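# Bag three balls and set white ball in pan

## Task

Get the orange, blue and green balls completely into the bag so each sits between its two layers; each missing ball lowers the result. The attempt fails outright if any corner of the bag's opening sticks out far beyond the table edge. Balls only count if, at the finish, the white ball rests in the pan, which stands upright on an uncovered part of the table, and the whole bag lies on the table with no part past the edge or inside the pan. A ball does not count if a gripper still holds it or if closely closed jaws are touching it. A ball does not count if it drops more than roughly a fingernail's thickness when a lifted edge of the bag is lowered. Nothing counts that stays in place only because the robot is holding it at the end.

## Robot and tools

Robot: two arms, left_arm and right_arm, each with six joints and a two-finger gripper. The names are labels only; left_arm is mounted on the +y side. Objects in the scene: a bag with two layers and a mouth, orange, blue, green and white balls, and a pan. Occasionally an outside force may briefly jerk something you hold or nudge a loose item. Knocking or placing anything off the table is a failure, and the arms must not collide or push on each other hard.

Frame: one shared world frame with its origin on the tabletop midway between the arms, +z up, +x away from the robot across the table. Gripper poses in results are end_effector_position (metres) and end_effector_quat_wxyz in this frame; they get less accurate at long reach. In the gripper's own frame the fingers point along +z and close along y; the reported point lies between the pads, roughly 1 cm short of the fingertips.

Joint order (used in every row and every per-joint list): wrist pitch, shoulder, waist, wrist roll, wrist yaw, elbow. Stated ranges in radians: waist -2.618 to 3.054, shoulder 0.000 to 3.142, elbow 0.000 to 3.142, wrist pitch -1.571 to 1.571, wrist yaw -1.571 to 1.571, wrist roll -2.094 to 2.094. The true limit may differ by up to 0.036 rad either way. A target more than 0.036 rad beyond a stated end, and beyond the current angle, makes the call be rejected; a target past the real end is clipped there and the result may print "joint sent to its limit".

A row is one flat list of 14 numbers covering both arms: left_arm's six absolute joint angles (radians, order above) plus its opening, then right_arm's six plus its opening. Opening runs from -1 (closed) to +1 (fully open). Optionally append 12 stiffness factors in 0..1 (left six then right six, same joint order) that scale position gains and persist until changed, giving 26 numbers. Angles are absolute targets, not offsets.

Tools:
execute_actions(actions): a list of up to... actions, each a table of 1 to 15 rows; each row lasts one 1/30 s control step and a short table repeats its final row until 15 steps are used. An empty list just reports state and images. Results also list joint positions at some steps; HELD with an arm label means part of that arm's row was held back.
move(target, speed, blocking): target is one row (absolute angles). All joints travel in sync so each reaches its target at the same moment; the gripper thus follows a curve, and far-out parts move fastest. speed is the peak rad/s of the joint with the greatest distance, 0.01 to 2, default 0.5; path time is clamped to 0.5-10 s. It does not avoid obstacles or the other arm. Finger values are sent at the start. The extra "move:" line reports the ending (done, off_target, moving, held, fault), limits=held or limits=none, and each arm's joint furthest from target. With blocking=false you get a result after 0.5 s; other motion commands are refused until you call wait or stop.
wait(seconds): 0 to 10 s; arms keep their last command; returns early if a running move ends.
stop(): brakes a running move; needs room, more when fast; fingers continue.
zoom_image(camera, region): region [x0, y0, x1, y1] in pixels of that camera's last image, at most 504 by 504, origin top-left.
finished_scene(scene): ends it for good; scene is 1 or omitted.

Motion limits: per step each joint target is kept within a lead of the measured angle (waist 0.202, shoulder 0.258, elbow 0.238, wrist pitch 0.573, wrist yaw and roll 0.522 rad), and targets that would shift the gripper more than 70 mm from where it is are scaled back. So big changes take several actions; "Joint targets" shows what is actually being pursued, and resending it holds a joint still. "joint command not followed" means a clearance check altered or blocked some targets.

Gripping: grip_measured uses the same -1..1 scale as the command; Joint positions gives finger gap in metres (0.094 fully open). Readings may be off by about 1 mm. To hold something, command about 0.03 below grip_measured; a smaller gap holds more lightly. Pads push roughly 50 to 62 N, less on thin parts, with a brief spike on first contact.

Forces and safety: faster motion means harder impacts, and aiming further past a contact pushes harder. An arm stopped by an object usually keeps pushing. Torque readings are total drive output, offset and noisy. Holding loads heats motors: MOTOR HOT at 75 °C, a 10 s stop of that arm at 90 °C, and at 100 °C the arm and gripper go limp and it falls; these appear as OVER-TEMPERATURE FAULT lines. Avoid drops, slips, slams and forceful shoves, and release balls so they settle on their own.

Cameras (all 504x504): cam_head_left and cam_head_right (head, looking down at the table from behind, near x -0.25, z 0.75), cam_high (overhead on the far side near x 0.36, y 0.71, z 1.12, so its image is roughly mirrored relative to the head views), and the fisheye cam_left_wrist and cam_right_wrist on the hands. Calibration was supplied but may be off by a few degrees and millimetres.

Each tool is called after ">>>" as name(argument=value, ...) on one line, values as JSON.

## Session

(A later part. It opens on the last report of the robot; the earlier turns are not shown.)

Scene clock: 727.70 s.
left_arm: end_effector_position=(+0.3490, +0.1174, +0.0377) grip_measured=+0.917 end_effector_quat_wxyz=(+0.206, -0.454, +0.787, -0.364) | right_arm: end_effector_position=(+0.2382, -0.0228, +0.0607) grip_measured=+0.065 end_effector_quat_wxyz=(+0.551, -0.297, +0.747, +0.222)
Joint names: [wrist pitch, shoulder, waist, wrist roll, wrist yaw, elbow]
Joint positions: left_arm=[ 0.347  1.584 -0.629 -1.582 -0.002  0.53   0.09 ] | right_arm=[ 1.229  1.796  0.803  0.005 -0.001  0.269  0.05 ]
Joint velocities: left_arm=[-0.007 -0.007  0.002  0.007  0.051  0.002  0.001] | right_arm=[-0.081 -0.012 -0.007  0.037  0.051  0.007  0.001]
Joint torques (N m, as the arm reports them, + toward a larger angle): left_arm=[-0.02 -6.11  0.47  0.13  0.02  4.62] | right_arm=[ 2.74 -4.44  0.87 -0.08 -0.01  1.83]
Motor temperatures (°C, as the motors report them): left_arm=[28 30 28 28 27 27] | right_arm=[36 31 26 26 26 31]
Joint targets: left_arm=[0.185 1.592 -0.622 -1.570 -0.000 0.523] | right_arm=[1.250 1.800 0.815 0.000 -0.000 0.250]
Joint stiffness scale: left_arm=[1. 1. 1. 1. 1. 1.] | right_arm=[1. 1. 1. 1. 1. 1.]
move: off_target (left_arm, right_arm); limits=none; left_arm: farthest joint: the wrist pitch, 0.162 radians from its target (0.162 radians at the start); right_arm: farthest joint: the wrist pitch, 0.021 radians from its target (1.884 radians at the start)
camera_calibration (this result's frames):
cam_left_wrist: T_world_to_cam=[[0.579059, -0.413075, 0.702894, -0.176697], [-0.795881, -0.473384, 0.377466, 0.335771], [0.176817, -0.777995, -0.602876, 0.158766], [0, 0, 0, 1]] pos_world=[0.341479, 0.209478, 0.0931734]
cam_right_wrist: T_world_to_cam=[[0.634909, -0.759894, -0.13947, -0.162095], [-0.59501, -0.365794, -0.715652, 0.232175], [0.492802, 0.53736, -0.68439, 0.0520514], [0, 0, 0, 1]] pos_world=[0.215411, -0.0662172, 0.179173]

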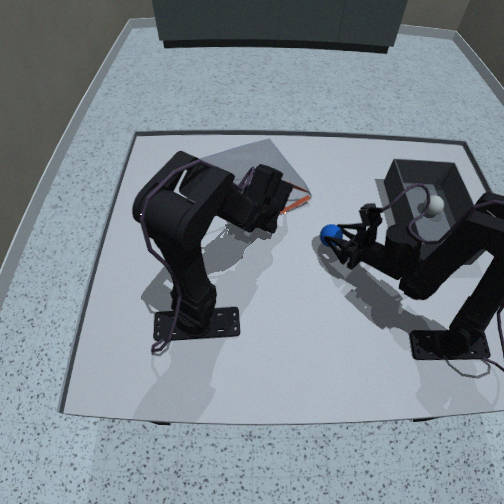

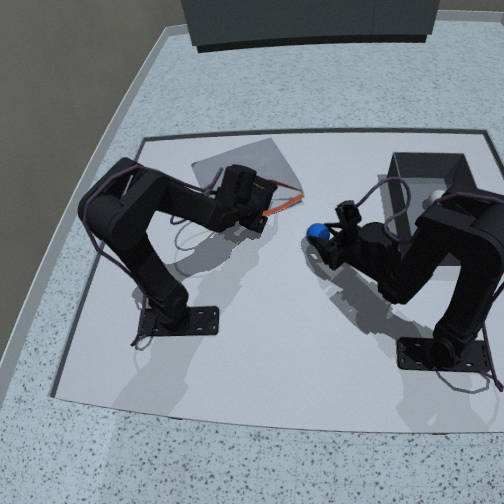

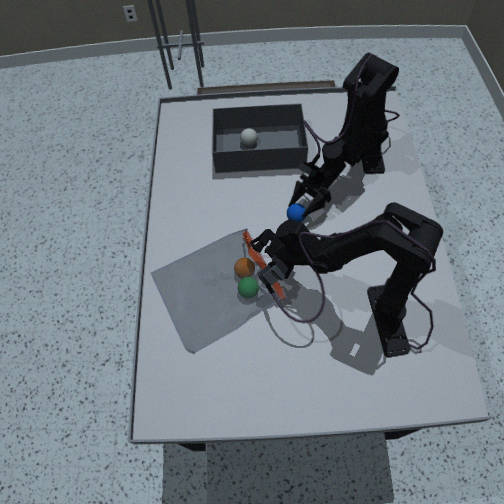

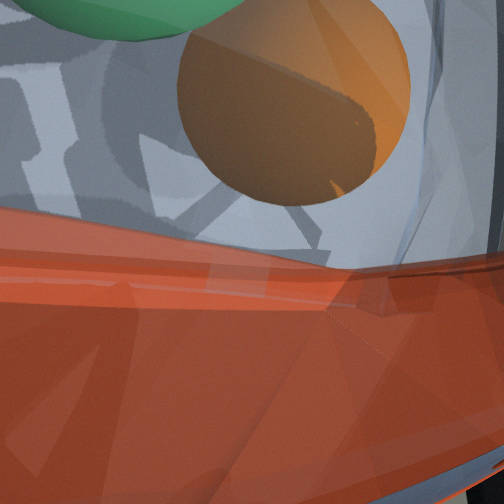

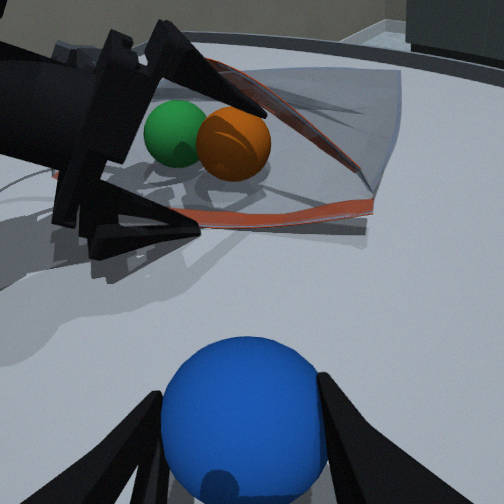

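>>> move(target=[0.185,1.592,-0.622,-1.57,0,0.523,0.92,1.27,2.197,0.815,0,0,0.757,0.06], speed=0.3)

>>> execute_actions(actions=[[[0.185,1.592,-0.622,-1.57,0,0.523,0.92,1.27,2.197,0.815,0,0,0.757,0.35]]])

>>> move(target=[0.185,1.592,-0.622,-1.57,0,0.523,0.92,1.36,2.095,0.805,0,0,0.525,0.35], speed=0.2)

Scene clock: 735.83 s.
left_arm: end_effector_position=(+0.3490, +0.1174, +0.0377) grip_measured=+0.917 end_effector_quat_wxyz=(+0.206, -0.454, +0.787, -0.364) | right_arm: end_effector_position=(+0.3204, +0.0556, +0.0416) grip_measured=+0.065 end_effector_quat_wxyz=(+0.581, -0.288, +0.724, +0.234)
Joint names: [wrist pitch, shoulder, waist, wrist roll, wrist yaw, elbow]
Joint positions: left_arm=[ 0.347  1.584 -0.629 -1.582 -0.002  0.53   0.09 ] | right_arm=[ 1.254  2.194  0.803  0.005 -0.001  0.723  0.05 ]
Joint velocities: left_arm=[-0.022 -0.032  0.007  0.037 -0.037  0.012 -0.001] | right_arm=[ 0.037 -0.012 -0.002 -0.066  0.037  0.007  0.001]
Joint torques (N m, as the arm reports them, + toward a larger angle): left_arm=[-0.02 -6.13  0.47  0.13  0.02  4.6 ] | right_arm=[ 2.69 -7.59  0.86 -0.08 -0.01  5.42]
Motor temperatures (°C, as the motors report them): left_arm=[28 30 28 28 27 27] | right_arm=[37 31 26 26 26 31]
Joint targets: left_arm=[0.185 1.592 -0.622 -1.570 -0.000 0.523] | right_arm=[1.270 2.197 0.815 0.000 0.000 0.757]
Joint stiffness scale: left_arm=[1. 1. 1. 1. 1. 1.] | right_arm=[1. 1. 1. 1. 1. 1.]
move: off_target (left_arm, right_arm); limits=none; left_arm: farthest joint: the wrist pitch, 0.162 radians from its target (0.162 radians at the start); right_arm: farthest joint: the elbow, 0.034 radians from its target (0.488 radians at the start)
camera_calibration (this result's frames):
cam_left_wrist: T_world_to_cam=[[0.579059, -0.413075, 0.702894, -0.176697], [-0.795881, -0.473384, 0.377466, 0.335771], [0.176817, -0.777995, -0.602876, 0.158766], [0, 0, 0, 1]] pos_world=[0.341479, 0.209478, 0.0931734]
cam_right_wrist: T_world_to_cam=[[0.643216, -0.751972, -0.14426, -0.160294], [-0.551554, -0.324355, -0.768493, 0.282035], [0.531094, 0.573874, -0.623384, -0.0605353], [0, 0, 0, 1]] pos_world=[0.290811, 0.0056829, 0.155882]

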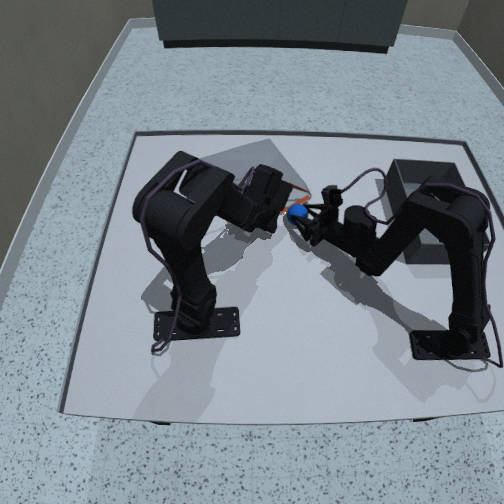

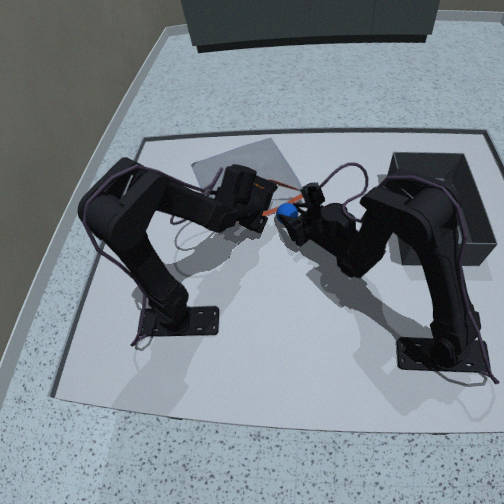

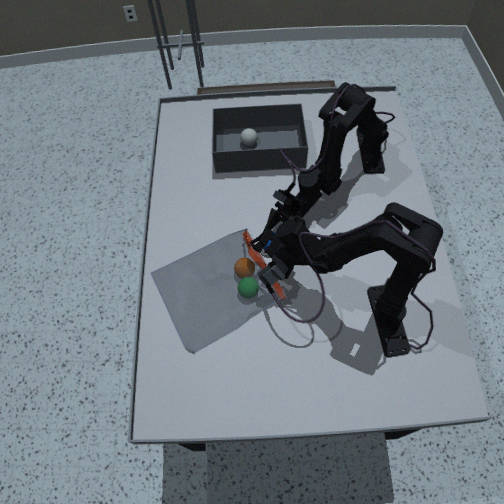

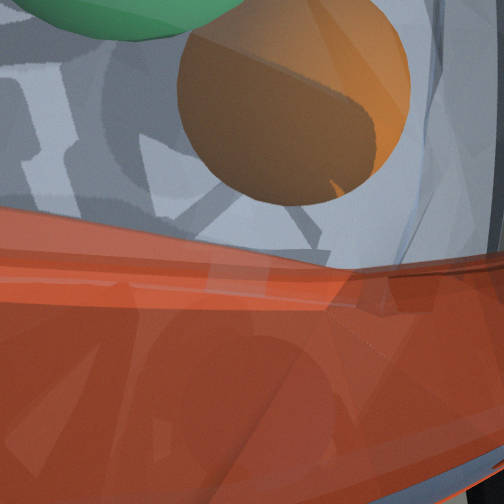

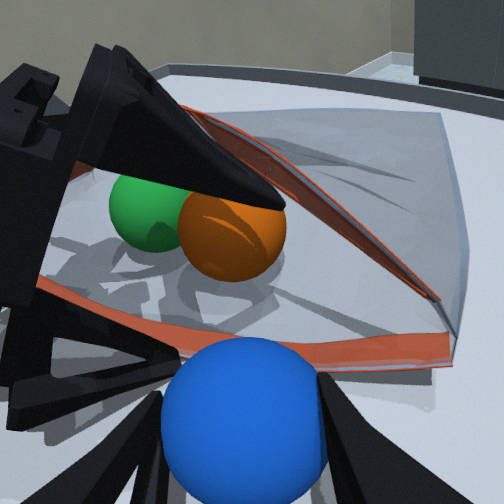

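Scene clock: 736.33 s.
left_arm: end_effector_position=(+0.3490, +0.1174, +0.0377) grip_measured=+0.917 end_effector_quat_wxyz=(+0.206, -0.454, +0.787, -0.364) | right_arm: end_effector_position=(+0.3204, +0.0556, +0.0416) grip_measured=+0.347 end_effector_quat_wxyz=(+0.581, -0.288, +0.724, +0.234)
Joint names: [wrist pitch, shoulder, waist, wrist roll, wrist yaw, elbow]
Joint positions: left_arm=[ 0.347  1.584 -0.629 -1.582 -0.002  0.53   0.09 ] | right_arm=[ 1.254  2.194  0.803  0.005 -0.001  0.723  0.063]
Joint velocities: left_arm=[-0.007  0.002  0.017 -0.066 -0.081  0.002  0.001] | right_arm=[ 0.007 -0.017 -0.007  0.007 -0.037 -0.007  0.   ]
Joint torques (N m, as the arm reports them, + toward a larger angle): left_arm=[-0.02 -6.13  0.48  0.14  0.03  4.64] | right_arm=[ 2.7  -7.56  0.87 -0.08 -0.01  5.44]
Motor temperatures (°C, as the motors report them): left_arm=[28 30 28 28 27 27] | right_arm=[37 31 26 26 26 31]
Joint targets: left_arm=[0.185 1.592 -0.622 -1.570 -0.000 0.523] | right_arm=[1.270 2.197 0.815 0.000 0.000 0.757]
Joint stiffness scale: left_arm=[1. 1. 1. 1. 1. 1.] | right_arm=[1. 1. 1. 1. 1. 1.]
Step readings (joint positions):
0: left_arm=[0.347 1.584 -0.629 -1.582 -0.002 0.530] | right_arm=[1.254 2.194 0.803 0.005 -0.001 0.723]
1: left_arm=[0.347 1.584 -0.629 -1.582 -0.002 0.530] | right_arm=[1.254 2.194 0.803 0.005 -0.001 0.723]
2: left_arm=[0.347 1.584 -0.629 -1.582 -0.002 0.530] | right_arm=[1.254 2.194 0.803 0.005 -0.001 0.723]
4: left_arm=[0.347 1.584 -0.629 -1.582 -0.002 0.530] | right_arm=[1.254 2.194 0.803 0.005 -0.001 0.723]
8: left_arm=[0.347 1.584 -0.629 -1.582 -0.002 0.530] | right_arm=[1.254 2.194 0.803 0.005 -0.001 0.723]
15: Joint positions above
camera_calibration (this result's frames):
cam_left_wrist: T_world_to_cam=[[0.579059, -0.413075, 0.702894, -0.176697], [-0.795881, -0.473384, 0.377466, 0.335771], [0.176817, -0.777995, -0.602876, 0.158766], [0, 0, 0, 1]] pos_world=[0.341479, 0.209478, 0.0931734]
cam_right_wrist: T_world_to_cam=[[0.643216, -0.751972, -0.14426, -0.160294], [-0.551554, -0.324355, -0.768493, 0.282035], [0.531094, 0.573874, -0.623384, -0.0605353], [0, 0, 0, 1]] pos_world=[0.290811, 0.0056829, 0.155882]

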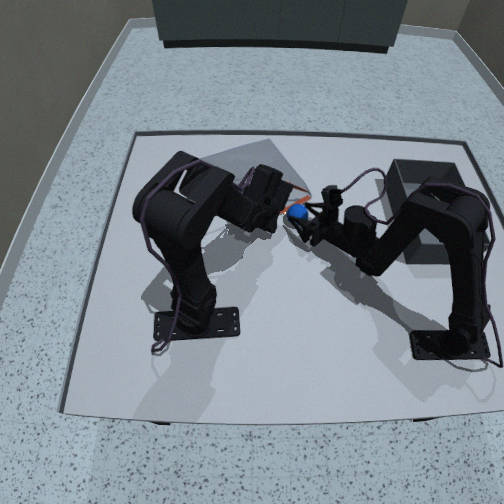

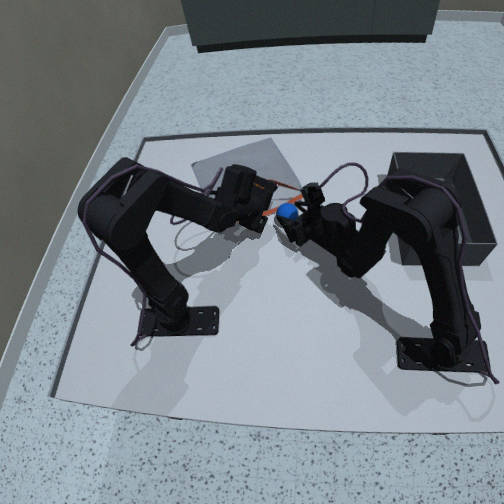

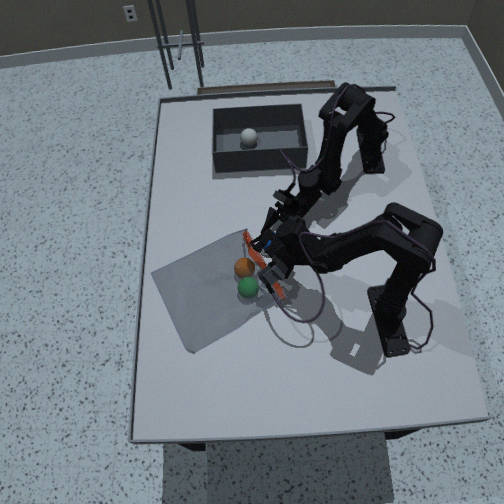

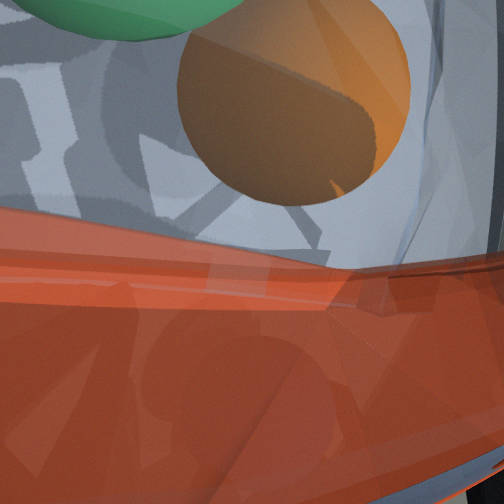

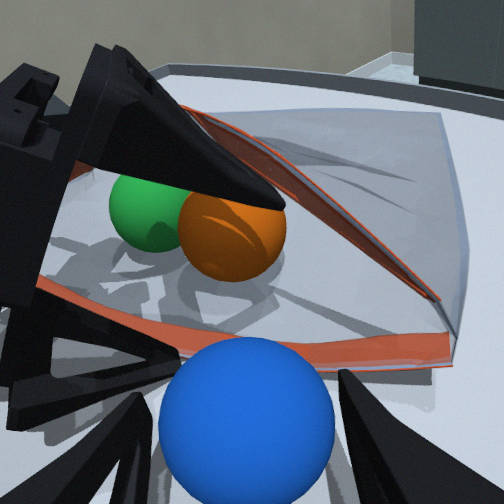

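Scene clock: 737.83 s.
left_arm: end_effector_position=(+0.3490, +0.1174, +0.0377) grip_measured=+0.917 end_effector_quat_wxyz=(+0.206, -0.454, +0.787, -0.364) | right_arm: end_effector_position=(+0.2904, +0.0270, +0.0428) grip_measured=+0.347 end_effector_quat_wxyz=(+0.577, -0.290, +0.728, +0.233)
Joint names: [wrist pitch, shoulder, waist, wrist roll, wrist yaw, elbow]
Joint positions: left_arm=[ 0.347  1.584 -0.629 -1.582 -0.002  0.53   0.09 ] | right_arm=[ 1.342  2.118  0.803  0.005 -0.001  0.547  0.063]
Joint velocities: left_arm=[-0.007  0.002  0.002 -0.037 -0.037 -0.007 -0.001] | right_arm=[-0.007  0.002 -0.007 -0.051 -0.007 -0.017 -0.   ]
Joint torques (N m, as the arm reports them, + toward a larger angle): left_arm=[-0.04 -6.1   0.48  0.13  0.03  4.59] | right_arm=[ 2.7  -8.5   0.19 -0.08 -0.01  1.44]
Motor temperatures (°C, as the motors report them): left_arm=[28 30 28 28 27 27] | right_arm=[37 31 26 26 26 31]
Joint targets: left_arm=[0.185 1.592 -0.622 -1.570 -0.000 0.523] | right_arm=[1.360 2.095 0.805 -0.000 -0.000 0.525]
Joint stiffness scale: left_arm=[1. 1. 1. 1. 1. 1.] | right_arm=[1. 1. 1. 1. 1. 1.]
move: off_target (left_arm, right_arm); limits=none; left_arm: farthest joint: the wrist pitch, 0.162 radians from its target (0.162 radians at the start); right_arm: farthest joint: the shoulder, 0.023 radians from its target (0.099 radians at the start)
camera_calibration (this result's frames):
cam_left_wrist: T_world_to_cam=[[0.579059, -0.413075, 0.702894, -0.176697], [-0.795881, -0.473384, 0.377466, 0.335771], [0.176817, -0.777995, -0.602876, 0.158766], [0, 0, 0, 1]] pos_world=[0.341479, 0.209478, 0.0931734]
cam_right_wrist: T_world_to_cam=[[0.642024, -0.753109, -0.143638, -0.161993], [-0.55789, -0.330396, -0.761313, 0.258784], [0.525894, 0.568916, -0.632274, -0.0254222], [0, 0, 0, 1]] pos_world=[0.261746, -0.0220336, 0.157674]

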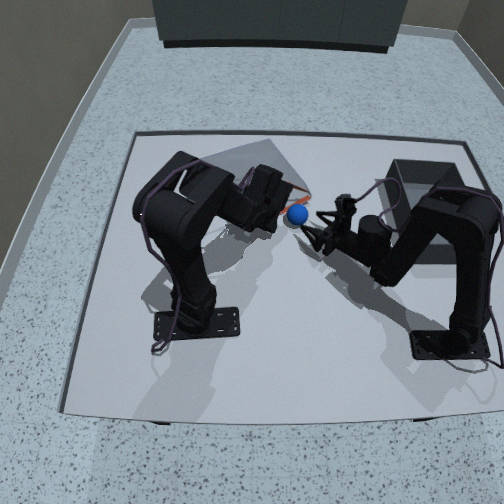

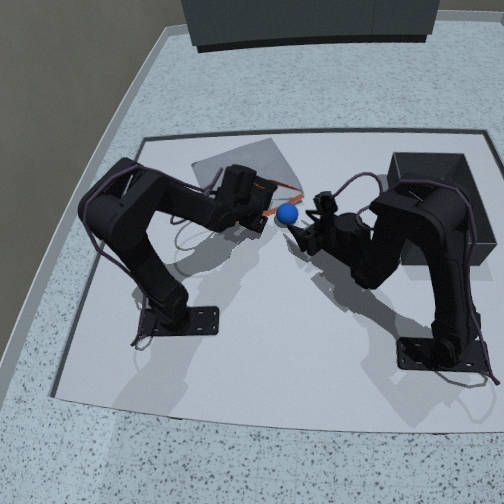

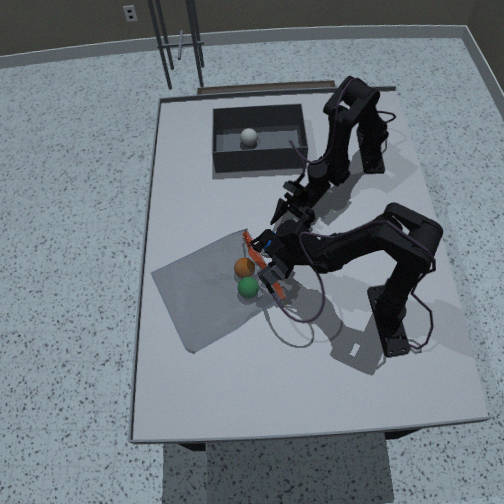

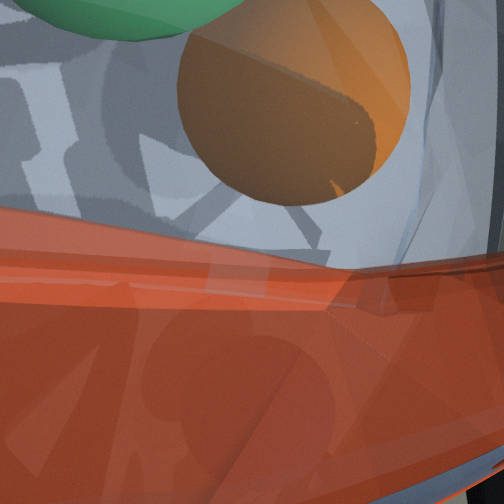

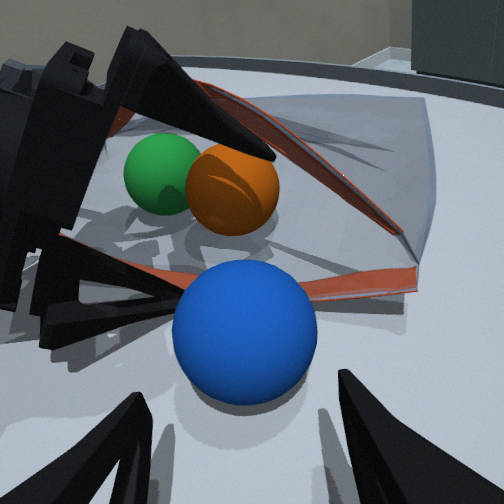

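Press left a bit harder and push.

>>> move(target=[0.10,1.60,-0.622,-1.57,0,0.523,0.92,1.02,2.388,0.81,0,0,1.195,-0.45], speed=0.2)

Scene clock: 746.57 s.
left_arm: end_effector_position=(+0.3484, +0.1176, +0.0365) grip_measured=+0.917 end_effector_quat_wxyz=(+0.202, -0.456, +0.790, -0.357) | right_arm: end_effector_position=(+0.3879, +0.1200, +0.0373) grip_measured=-0.447 end_effector_quat_wxyz=(+0.585, -0.287, +0.721, +0.236)
Joint names: [wrist pitch, shoulder, waist, wrist roll, wrist yaw, elbow]
Joint positions: left_arm=[ 0.317  1.584 -0.629 -1.582 -0.002  0.542  0.09 ] | right_arm=[ 1.024  2.388  0.803  0.005 -0.001  1.158  0.026]
Joint velocities: left_arm=[-0.007 -0.012 -0.012 -0.081 -0.007 -0.002 -0.   ] | right_arm=[-0.007 -0.022  0.002 -0.022 -0.066  0.012 -0.   ]
Joint torques (N m, as the arm reports them, + toward a larger angle): left_arm=[-0.56 -5.43  0.46  0.12  0.03  3.73] | right_arm=[ 2.48 -9.94  0.52 -0.08 -0.01  6.62]
Motor temperatures (°C, as the motors report them): left_arm=[27 30 28 28 27 27] | right_arm=[38 32 26 26 26 31]
Joint targets: left_arm=[0.100 1.600 -0.622 -1.570 0.000 0.523] | right_arm=[1.020 2.388 0.810 0.000 0.000 1.195]
Joint stiffness scale: left_arm=[1. 1. 1. 1. 1. 1.] | right_arm=[1. 1. 1. 1. 1. 1.]
move: off_target (left_arm, right_arm); limits=none; left_arm: farthest joint: the wrist pitch, 0.217 radians from its target (0.247 radians at the start); right_arm: farthest joint: the elbow, 0.037 radians from its target (0.648 radians at the start)
camera_calibration (this result's frames):
cam_left_wrist: T_world_to_cam=[[0.589534, -0.419344, 0.690362, -0.177886], [-0.790217, -0.476496, 0.385369, 0.333974], [0.167353, -0.772724, -0.612283, 0.1614], [0, 0, 0, 1]] pos_world=[0.341771, 0.209259, 0.092925]
cam_right_wrist: T_world_to_cam=[[0.644373, -0.750869, -0.144842, -0.156484], [-0.545374, -0.318462, -0.775338, 0.334024], [0.53605, 0.5786, -0.614713, -0.138831], [0, 0, 0, 1]] pos_world=[0.357423, 0.0692021, 0.150975]

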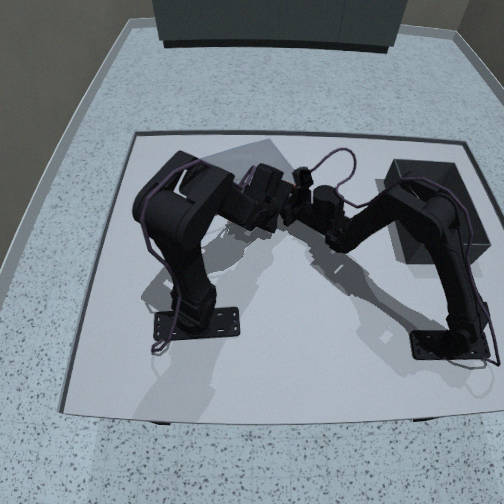

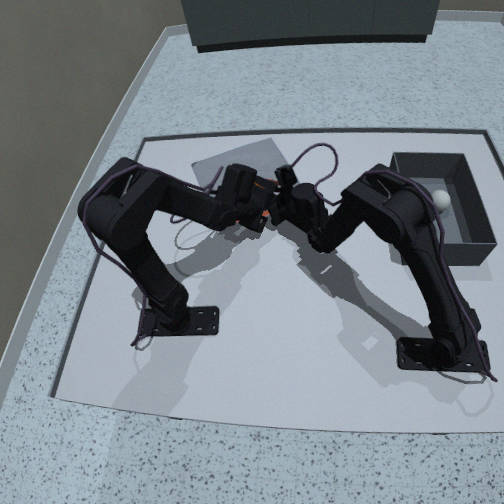

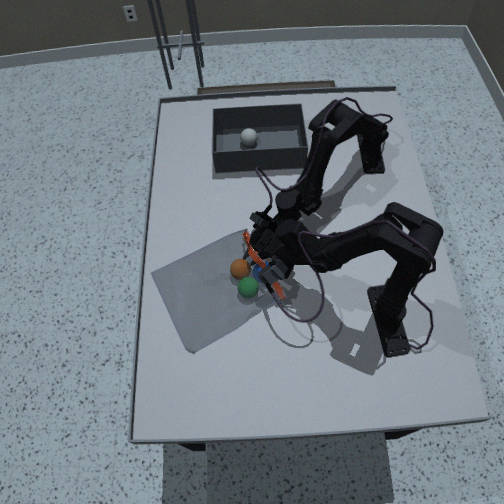

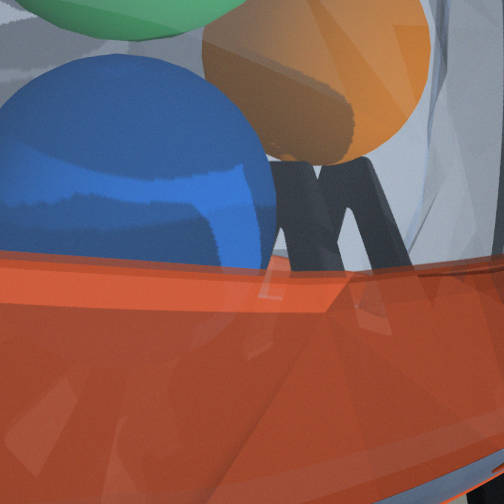

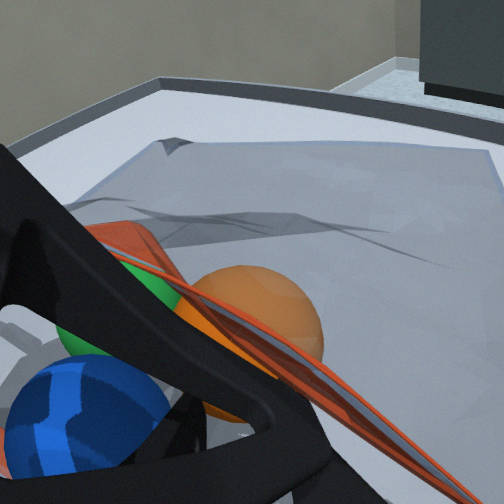

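>>> move(target=[0.10,1.60,-0.622,-1.57,0,0.523,0.92,1.27,2.165,0.80,0,0,0.70,-0.45], speed=0.25)

Scene clock: 752.17 s.
left_arm: end_effector_position=(+0.3482, +0.1178, +0.0364) grip_measured=+0.917 end_effector_quat_wxyz=(+0.201, -0.456, +0.790, -0.357) | right_arm: end_effector_position=(+0.3202, +0.0554, +0.0429) grip_measured=-0.447 end_effector_quat_wxyz=(+0.581, -0.288, +0.724, +0.235)
Joint names: [wrist pitch, shoulder, waist, wrist roll, wrist yaw, elbow]
Joint positions: left_arm=[ 0.314  1.583 -0.629 -1.582 -0.002  0.542  0.09 ] | right_arm=[ 1.252  2.189  0.803  0.005 -0.001  0.721  0.026]
Joint velocities: left_arm=[-0.081  0.012  0.007  0.037  0.051  0.007 -0.001] | right_arm=[-0.022  0.002  0.002 -0.007 -0.022 -0.002  0.001]
Joint torques (N m, as the arm reports them, + toward a larger angle): left_arm=[-0.53 -5.38  0.5   0.12  0.03  3.65] | right_arm=[ 2.73 -9.51 -0.16 -0.08  0.    1.95]
Motor temperatures (°C, as the motors report them): left_arm=[27 30 28 28 27 27] | right_arm=[38 32 26 26 26 31]
Joint targets: left_arm=[0.100 1.600 -0.622 -1.570 -0.000 0.523] | right_arm=[1.270 2.165 0.800 -0.000 -0.000 0.700]
Joint stiffness scale: left_arm=[1. 1. 1. 1. 1. 1.] | right_arm=[1. 1. 1. 1. 1. 1.]
move: off_target (left_arm, right_arm); limits=none; left_arm: farthest joint: the wrist pitch, 0.214 radians from its target (0.217 radians at the start); right_arm: farthest joint: the shoulder, 0.024 radians from its target (0.223 radians at the start)
camera_calibration (this result's frames):
cam_left_wrist: T_world_to_cam=[[0.590439, -0.419882, 0.689261, -0.177865], [-0.789711, -0.476797, 0.386033, 0.333733], [0.16655, -0.772246, -0.613105, 0.161737], [0, 0, 0, 1]] pos_world=[0.341634, 0.209341, 0.092925]
cam_right_wrist: T_world_to_cam=[[0.643336, -0.751858, -0.144321, -0.160163], [-0.550918, -0.323748, -0.769205, 0.282652], [0.53161, 0.574366, -0.622491, -0.0597404], [0, 0, 0, 1]] pos_world=[0.290515, 0.00540058, 0.157115]

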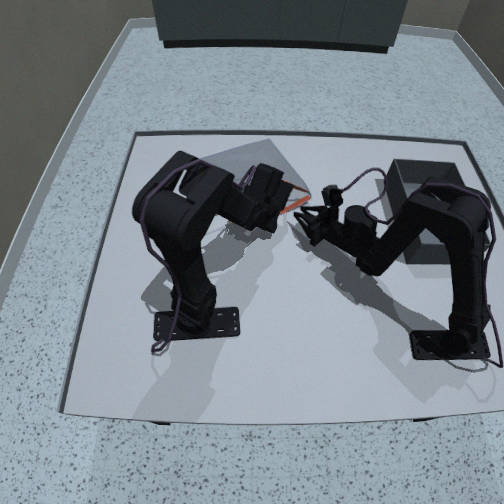

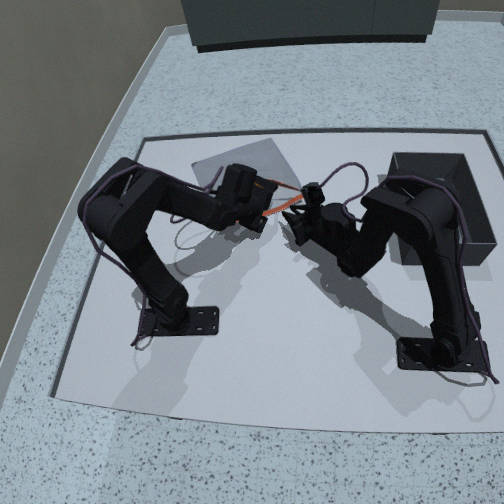

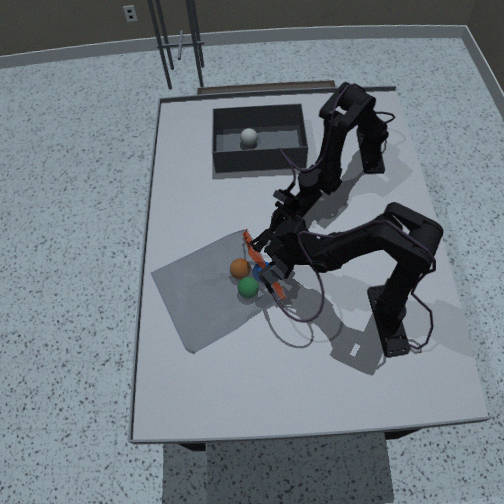

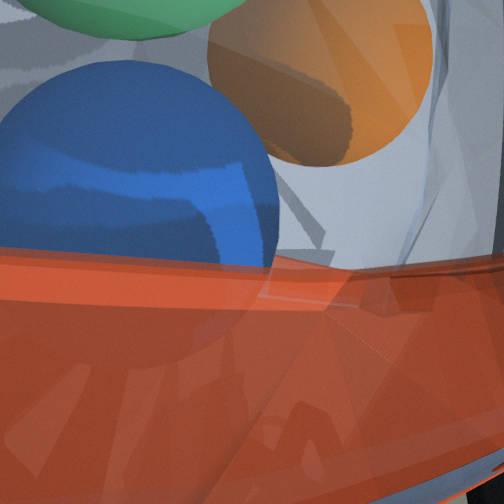

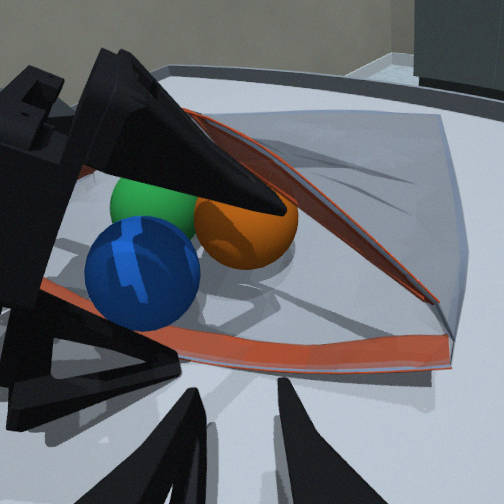

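>>> move(target=[0.10,1.60,-0.622,-1.57,0,0.523,0.92,0.975,2.082,0.895,0,0,0.86,-0.55], speed=0.25)

Scene clock: 759.70 s.
left_arm: end_effector_position=(+0.3481, +0.1178, +0.0365) grip_measured=+0.917 end_effector_quat_wxyz=(+0.201, -0.456, +0.790, -0.356) | right_arm: end_effector_position=(+0.3030, +0.0981, +0.0551) grip_measured=-0.547 end_effector_quat_wxyz=(+0.541, -0.328, +0.735, +0.245)
Joint names: [wrist pitch, shoulder, waist, wrist roll, wrist yaw, elbow]
Joint positions: left_arm=[ 0.312  1.582 -0.629 -1.582 -0.002  0.543  0.09 ] | right_arm=[ 0.979  2.104  0.885  0.005 -0.001  0.825  0.021]
Joint velocities: left_arm=[ 0.007  0.017 -0.002 -0.022  0.007 -0.007 -0.   ] | right_arm=[-0.051 -0.017 -0.007 -0.007 -0.051 -0.027  0.002]
Joint torques (N m, as the arm reports them, + toward a larger angle): left_arm=[-0.51 -5.31  0.49  0.12  0.03  3.65] | right_arm=[ 2.45 -9.59  0.72 -0.08 -0.01  6.29]
Motor temperatures (°C, as the motors report them): left_arm=[27 30 28 28 27 27] | right_arm=[38 33 26 26 26 31]
Joint targets: left_arm=[0.100 1.600 -0.622 -1.570 -0.000 0.523] | right_arm=[0.975 2.082 0.895 0.000 0.000 0.860]
Joint stiffness scale: left_arm=[1. 1. 1. 1. 1. 1.] | right_arm=[1. 1. 1. 1. 1. 1.]
move: off_target (left_arm, right_arm); limits=none; left_arm: farthest joint: the wrist pitch, 0.212 radians from its target (0.214 radians at the start); right_arm: farthest joint: the elbow, 0.035 radians from its target (0.139 radians at the start)
camera_calibration (this result's frames):
cam_left_wrist: T_world_to_cam=[[0.591116, -0.420285, 0.688434, -0.17798], [-0.789331, -0.477023, 0.38653, 0.333537], [0.165946, -0.771887, -0.61372, 0.162024], [0, 0, 0, 1]] pos_world=[0.341591, 0.209367, 0.0930431]
cam_right_wrist: T_world_to_cam=[[0.695121, -0.705258, -0.139346, -0.135784], [-0.563791, -0.414545, -0.714348, 0.3062], [0.446034, 0.575121, -0.685777, -0.0381991], [0, 0, 0, 1]] pos_world=[0.284057, 0.0531394, 0.173616]

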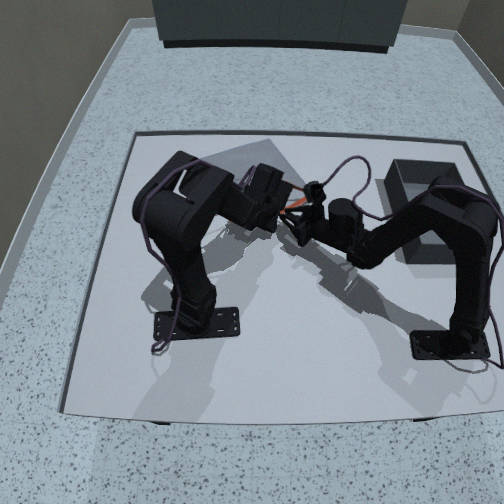

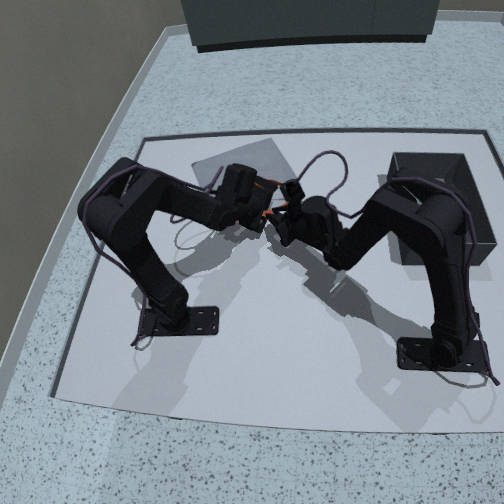

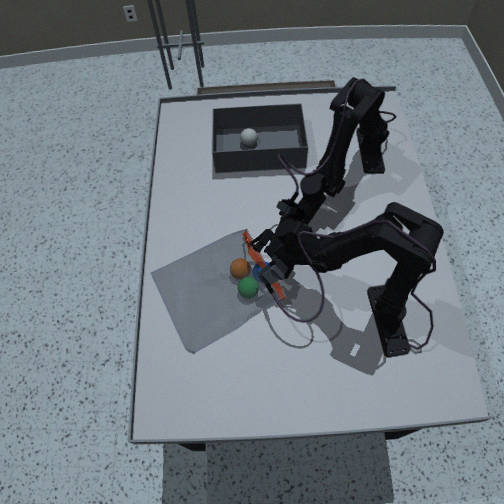

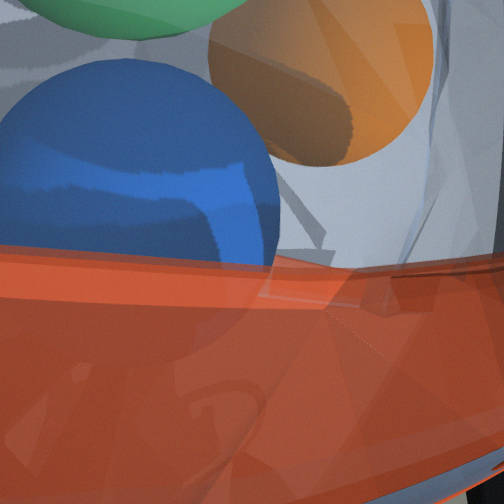

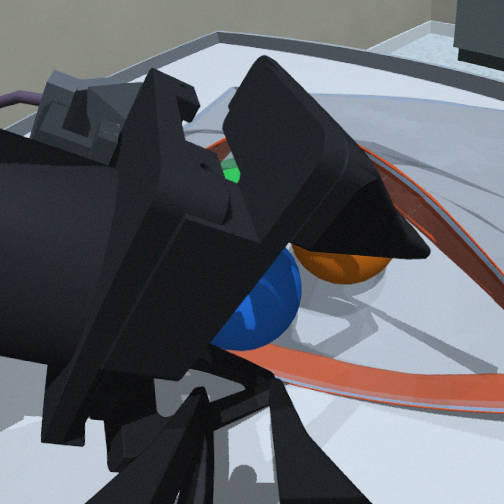

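>>> move(target=[0.185,1.592,-0.622,-1.57,0,0.523,0.92,0.975,1.98,0.75,0,0,0.66,-1], speed=0.25)

>>> execute_actions(actions=[[[0.235,1.605,-0.622,-1.57,0,0.485,0.49,0.975,1.98,0.75,0,0,0.66,-1]],[[0.287,1.62,-0.622,-1.57,0,0.448,0.06,0.975,1.98,0.75,0,0,0.66,-1]],[[0.34,1.64,-0.622,-1.57,0,0.41,-0.36,0.975,1.98,0.75,0,0,0.66,-1]],[[0.393,1.66,-0.622,-1.57,0,0.37,-0.79,0.975,1.98,0.75,0,0,0.66,-1]],[[0.42,1.67,-0.622,-1.57,0,0.35,-1,0.975,1.98,0.75,0,0,0.66,-1]]])

Scene clock: 773.47 s.
left_arm: end_effector_position=(+0.3489, +0.1174, +0.0377) grip_measured=+0.917 end_effector_quat_wxyz=(+0.202, -0.455, +0.789, -0.359) | right_arm: end_effector_position=(+0.3219, +0.0270, +0.0513) grip_measured=-0.978 end_effector_quat_wxyz=(+0.538, -0.285, +0.767, +0.203)
Joint names: [wrist pitch, shoulder, waist, wrist roll, wrist yaw, elbow]
Joint positions: left_arm=[ 0.316  1.581 -0.629 -1.582 -0.002  0.543  0.09 ] | right_arm=[ 0.977  2.003  0.758  0.005 -0.001  0.68   0.001]
Joint velocities: left_arm=[ 0.11   0.017 -0.002 -0.037 -0.022 -0.007 -0.   ] | right_arm=[-0.051 -0.002  0.007 -0.066  0.022  0.037 -0.001]
Joint torques (N m, as the arm reports them, + toward a larger angle): left_arm=[ 0.25 -5.97  0.46  0.11  0.03  3.63] | right_arm=[ 2.45 -8.82 -0.5  -0.08 -0.02  2.63]
Motor temperatures (°C, as the motors report them): left_arm=[27 29 28 28 27 27] | right_arm=[38 34 26 26 26 31]
Joint targets: left_arm=[0.185 1.592 -0.622 -1.570 -0.000 0.523] | right_arm=[0.975 1.980 0.750 0.000 0.000 0.660]
Joint stiffness scale: left_arm=[1. 1. 1. 1. 1. 1.] | right_arm=[1. 1. 1. 1. 1. 1.]
move: off_target (left_arm, right_arm); limits=none; left_arm: farthest joint: the wrist pitch, 0.131 radians from its target (0.127 radians at the start); right_arm: farthest joint: the shoulder, 0.023 radians from its target (0.124 radians at the start)
camera_calibration (this result's frames):
cam_left_wrist: T_world_to_cam=[[0.587948, -0.4184, 0.692285, -0.178706], [-0.7911, -0.475971, 0.384204, 0.334041], [0.168756, -0.773559, -0.610842, 0.16139], [0, 0, 0, 1]] pos_world=[0.342094, 0.209067, 0.0939591]
cam_right_wrist: T_world_to_cam=[[0.595114, -0.792013, -0.136217, -0.165206], [-0.636004, -0.360545, -0.68228, 0.304765], [0.491262, 0.492669, -0.718289, -0.0190406], [0, 0, 0, 1]] pos_world=[0.301502, -0.0115833, 0.171754]

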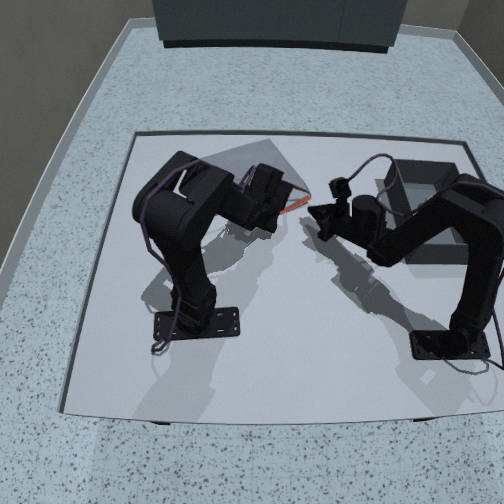

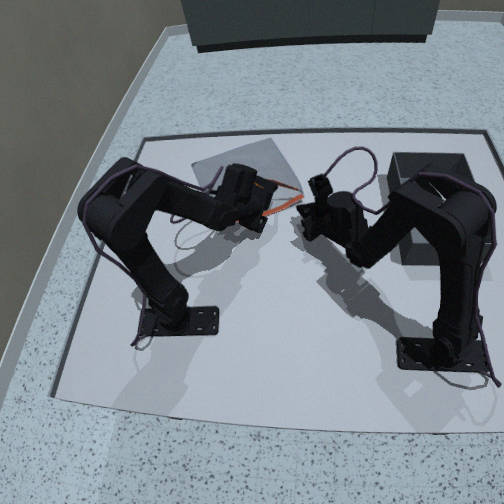

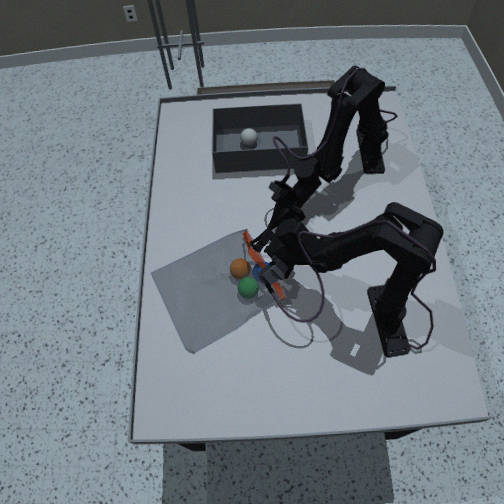

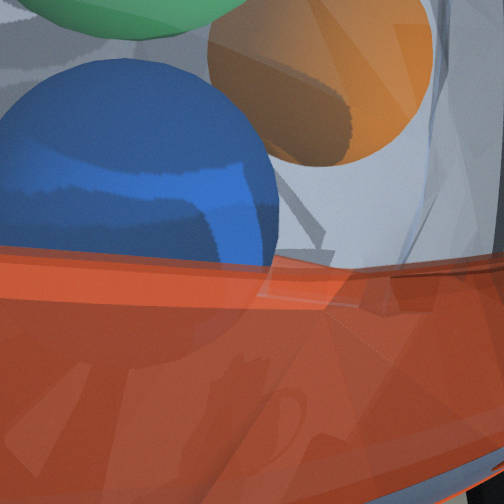

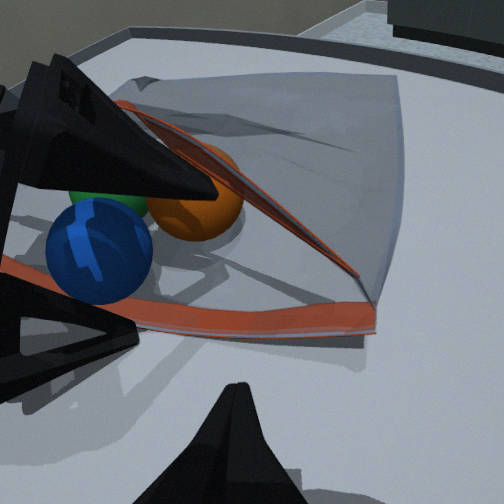

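Scene clock: 775.97 s.
left_arm: end_effector_position=(+0.3247, +0.1315, +0.0036) grip_measured=-0.987 end_effector_quat_wxyz=(+0.202, -0.455, +0.790, -0.358) | right_arm: end_effector_position=(+0.3219, +0.0270, +0.0513) grip_measured=-0.978 end_effector_quat_wxyz=(+0.538, -0.285, +0.767, +0.203)
Joint names: [wrist pitch, shoulder, waist, wrist roll, wrist yaw, elbow]
Joint positions: left_arm=[ 0.527  1.636 -0.629 -1.58  -0.001  0.385  0.001] | right_arm=[ 0.977  2.003  0.758  0.005 -0.001  0.68   0.001]
Joint velocities: left_arm=[-0.066 -0.007 -0.017 -0.066  0.022 -0.002  0.002] | right_arm=[-0.037  0.002 -0.002  0.022 -0.022 -0.022 -0.001]
Joint torques (N m, as the arm reports them, + toward a larger angle): left_arm=[ 0.5  -3.41  0.47  0.11  0.01  1.71] | right_arm=[ 2.46 -8.79 -0.52 -0.08  0.    2.6 ]
Motor temperatures (°C, as the motors report them): left_arm=[27 29 28 28 27 27] | right_arm=[38 33 26 26 26 31]
Joint targets: left_arm=[0.420 1.670 -0.622 -1.570 -0.000 0.350] | right_arm=[0.975 1.980 0.750 0.000 -0.000 0.660]
Joint stiffness scale: left_arm=[1. 1. 1. 1. 1. 1.] | right_arm=[1. 1. 1. 1. 1. 1.]
Step readings (joint positions; steps 1 to 15: 1st action; 16 to 30: 2nd action; 31 to 45: 3rd action; 46 to 60: 4th action; 61 to 75: 5th action):
0: left_arm=[0.316 1.581 -0.629 -1.582 -0.002 0.543] | right_arm=[0.977 2.003 0.758 0.005 -0.001 0.680]
1: left_arm=[0.316 1.581 -0.629 -1.582 -0.002 0.540] | right_arm=[0.977 2.003 0.758 0.005 -0.001 0.680]
2: left_arm=[0.314 1.582 -0.629 -1.582 -0.002 0.530] | right_arm=[0.977 2.003 0.758 0.005 -0.001 0.680]
4: left_arm=[0.323 1.583 -0.629 -1.582 -0.002 0.519] | right_arm=[0.977 2.003 0.758 0.005 -0.001 0.680]
8: left_arm=[0.323 1.583 -0.629 -1.582 -0.002 0.519] | right_arm=[0.977 2.003 0.758 0.005 -0.001 0.680]
15: left_arm=[0.323 1.583 -0.629 -1.582 -0.002 0.519] | right_arm=[0.977 2.003 0.758 0.005 -0.001 0.680]
16: left_arm=[0.330 1.584 -0.629 -1.582 -0.002 0.513] | right_arm=[0.977 2.003 0.758 0.005 -0.001 0.680]
17: left_arm=[0.333 1.588 -0.629 -1.581 -0.002 0.501] | right_arm=[0.977 2.003 0.758 0.005 -0.001 0.680]
19: left_arm=[0.358 1.589 -0.629 -1.581 -0.002 0.486] | right_arm=[0.977 2.003 0.758 0.005 -0.001 0.680]
23: left_arm=[0.367 1.589 -0.629 -1.581 -0.002 0.481] | right_arm=[0.977 2.003 0.758 0.005 -0.001 0.680]
30: left_arm=[0.369 1.589 -0.629 -1.581 -0.002 0.481] | right_arm=[0.977 2.003 0.758 0.005 -0.001 0.680]
31: left_arm=[0.377 1.593 -0.629 -1.581 -0.002 0.475] | right_arm=[0.977 2.003 0.758 0.005 -0.001 0.680]
32: left_arm=[0.386 1.601 -0.629 -1.581 -0.002 0.463] | right_arm=[0.977 2.003 0.758 0.005 -0.001 0.680]
34: left_arm=[0.413 1.604 -0.629 -1.581 -0.002 0.449] | right_arm=[0.977 2.003 0.758 0.005 -0.001 0.680]
38: left_arm=[0.425 1.605 -0.629 -1.581 -0.002 0.444] | right_arm=[0.977 2.003 0.758 0.005 -0.001 0.680]
45: left_arm=[0.428 1.605 -0.629 -1.581 -0.002 0.443] | right_arm=[0.977 2.003 0.758 0.005 -0.001 0.680]
46: left_arm=[0.437 1.609 -0.629 -1.581 -0.002 0.436] | right_arm=[0.977 2.003 0.758 0.005 -0.001 0.680]
47: left_arm=[0.448 1.618 -0.629 -1.581 -0.001 0.425] | right_arm=[0.977 2.003 0.758 0.005 -0.001 0.680]
49: left_arm=[0.477 1.623 -0.629 -1.580 -0.001 0.411] | right_arm=[0.977 2.003 0.758 0.005 -0.001 0.680]
53: left_arm=[0.490 1.625 -0.629 -1.580 -0.001 0.405] | right_arm=[0.977 2.003 0.758 0.005 -0.001 0.680]
60: left_arm=[0.494 1.625 -0.629 -1.580 -0.001 0.404] | right_arm=[0.977 2.003 0.758 0.005 -0.001 0.680]
61: left_arm=[0.494 1.628 -0.629 -1.580 -0.001 0.401] | right_arm=[0.977 2.003 0.758 0.005 -0.001 0.680]
62: left_arm=[0.505 1.632 -0.629 -1.580 -0.001 0.394] | right_arm=[0.977 2.003 0.758 0.005 -0.001 0.680]
64: left_arm=[0.518 1.634 -0.629 -1.580 -0.001 0.388] | right_arm=[0.977 2.003 0.758 0.005 -0.001 0.680]
68: left_arm=[0.525 1.636 -0.629 -1.580 -0.001 0.386] | right_arm=[0.977 2.003 0.758 0.005 -0.001 0.680]
75: Joint positions above
camera_calibration (this result's frames):
cam_left_wrist: T_world_to_cam=[[0.588163, -0.420403, 0.690888, -0.134788], [-0.791433, -0.474996, 0.384724, 0.334681], [0.166429, -0.773072, -0.612096, 0.156346], [0, 0, 0, 1]] pos_world=[0.318134, 0.223173, 0.0600617]
cam_right_wrist: T_world_to_cam=[[0.595114, -0.792013, -0.136217, -0.165206], [-0.636004, -0.360545, -0.68228, 0.304765], [0.491262, 0.492669, -0.718289, -0.0190406], [0, 0, 0, 1]] pos_world=[0.301502, -0.0115833, 0.171754]

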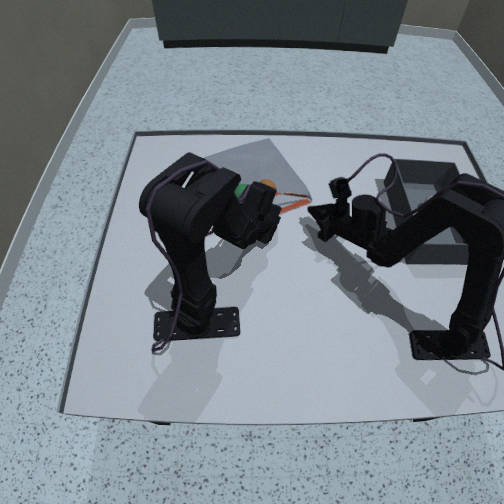

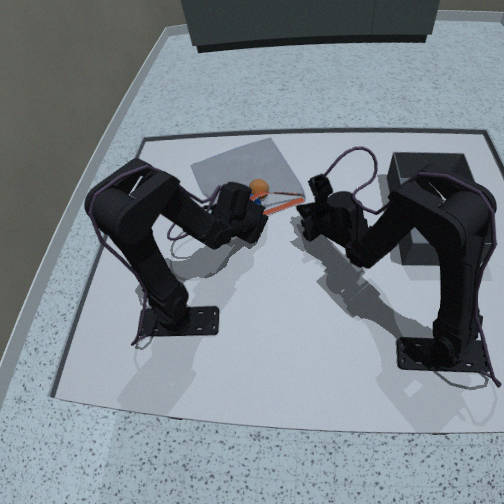

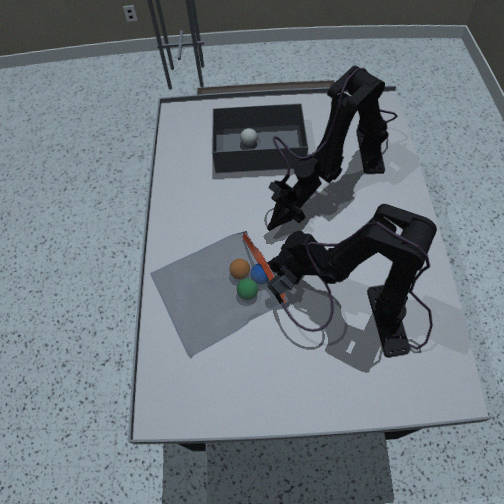

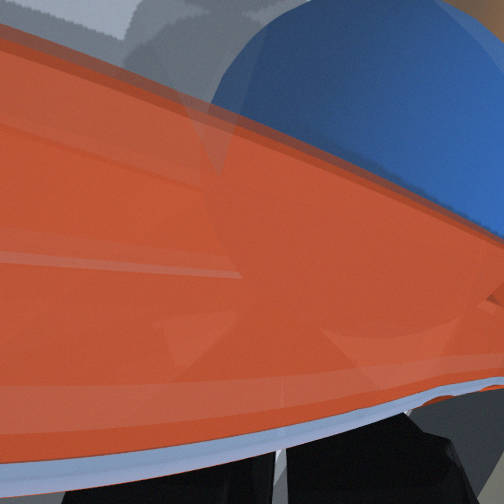

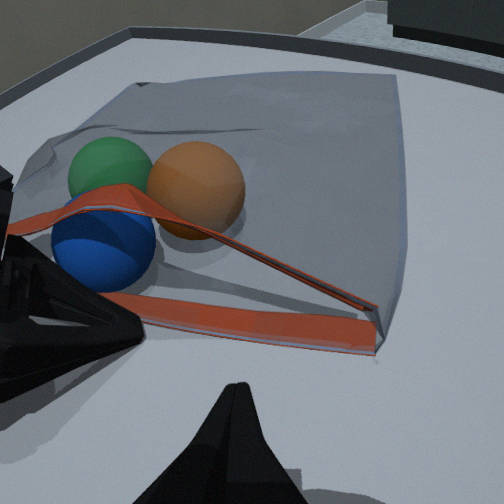

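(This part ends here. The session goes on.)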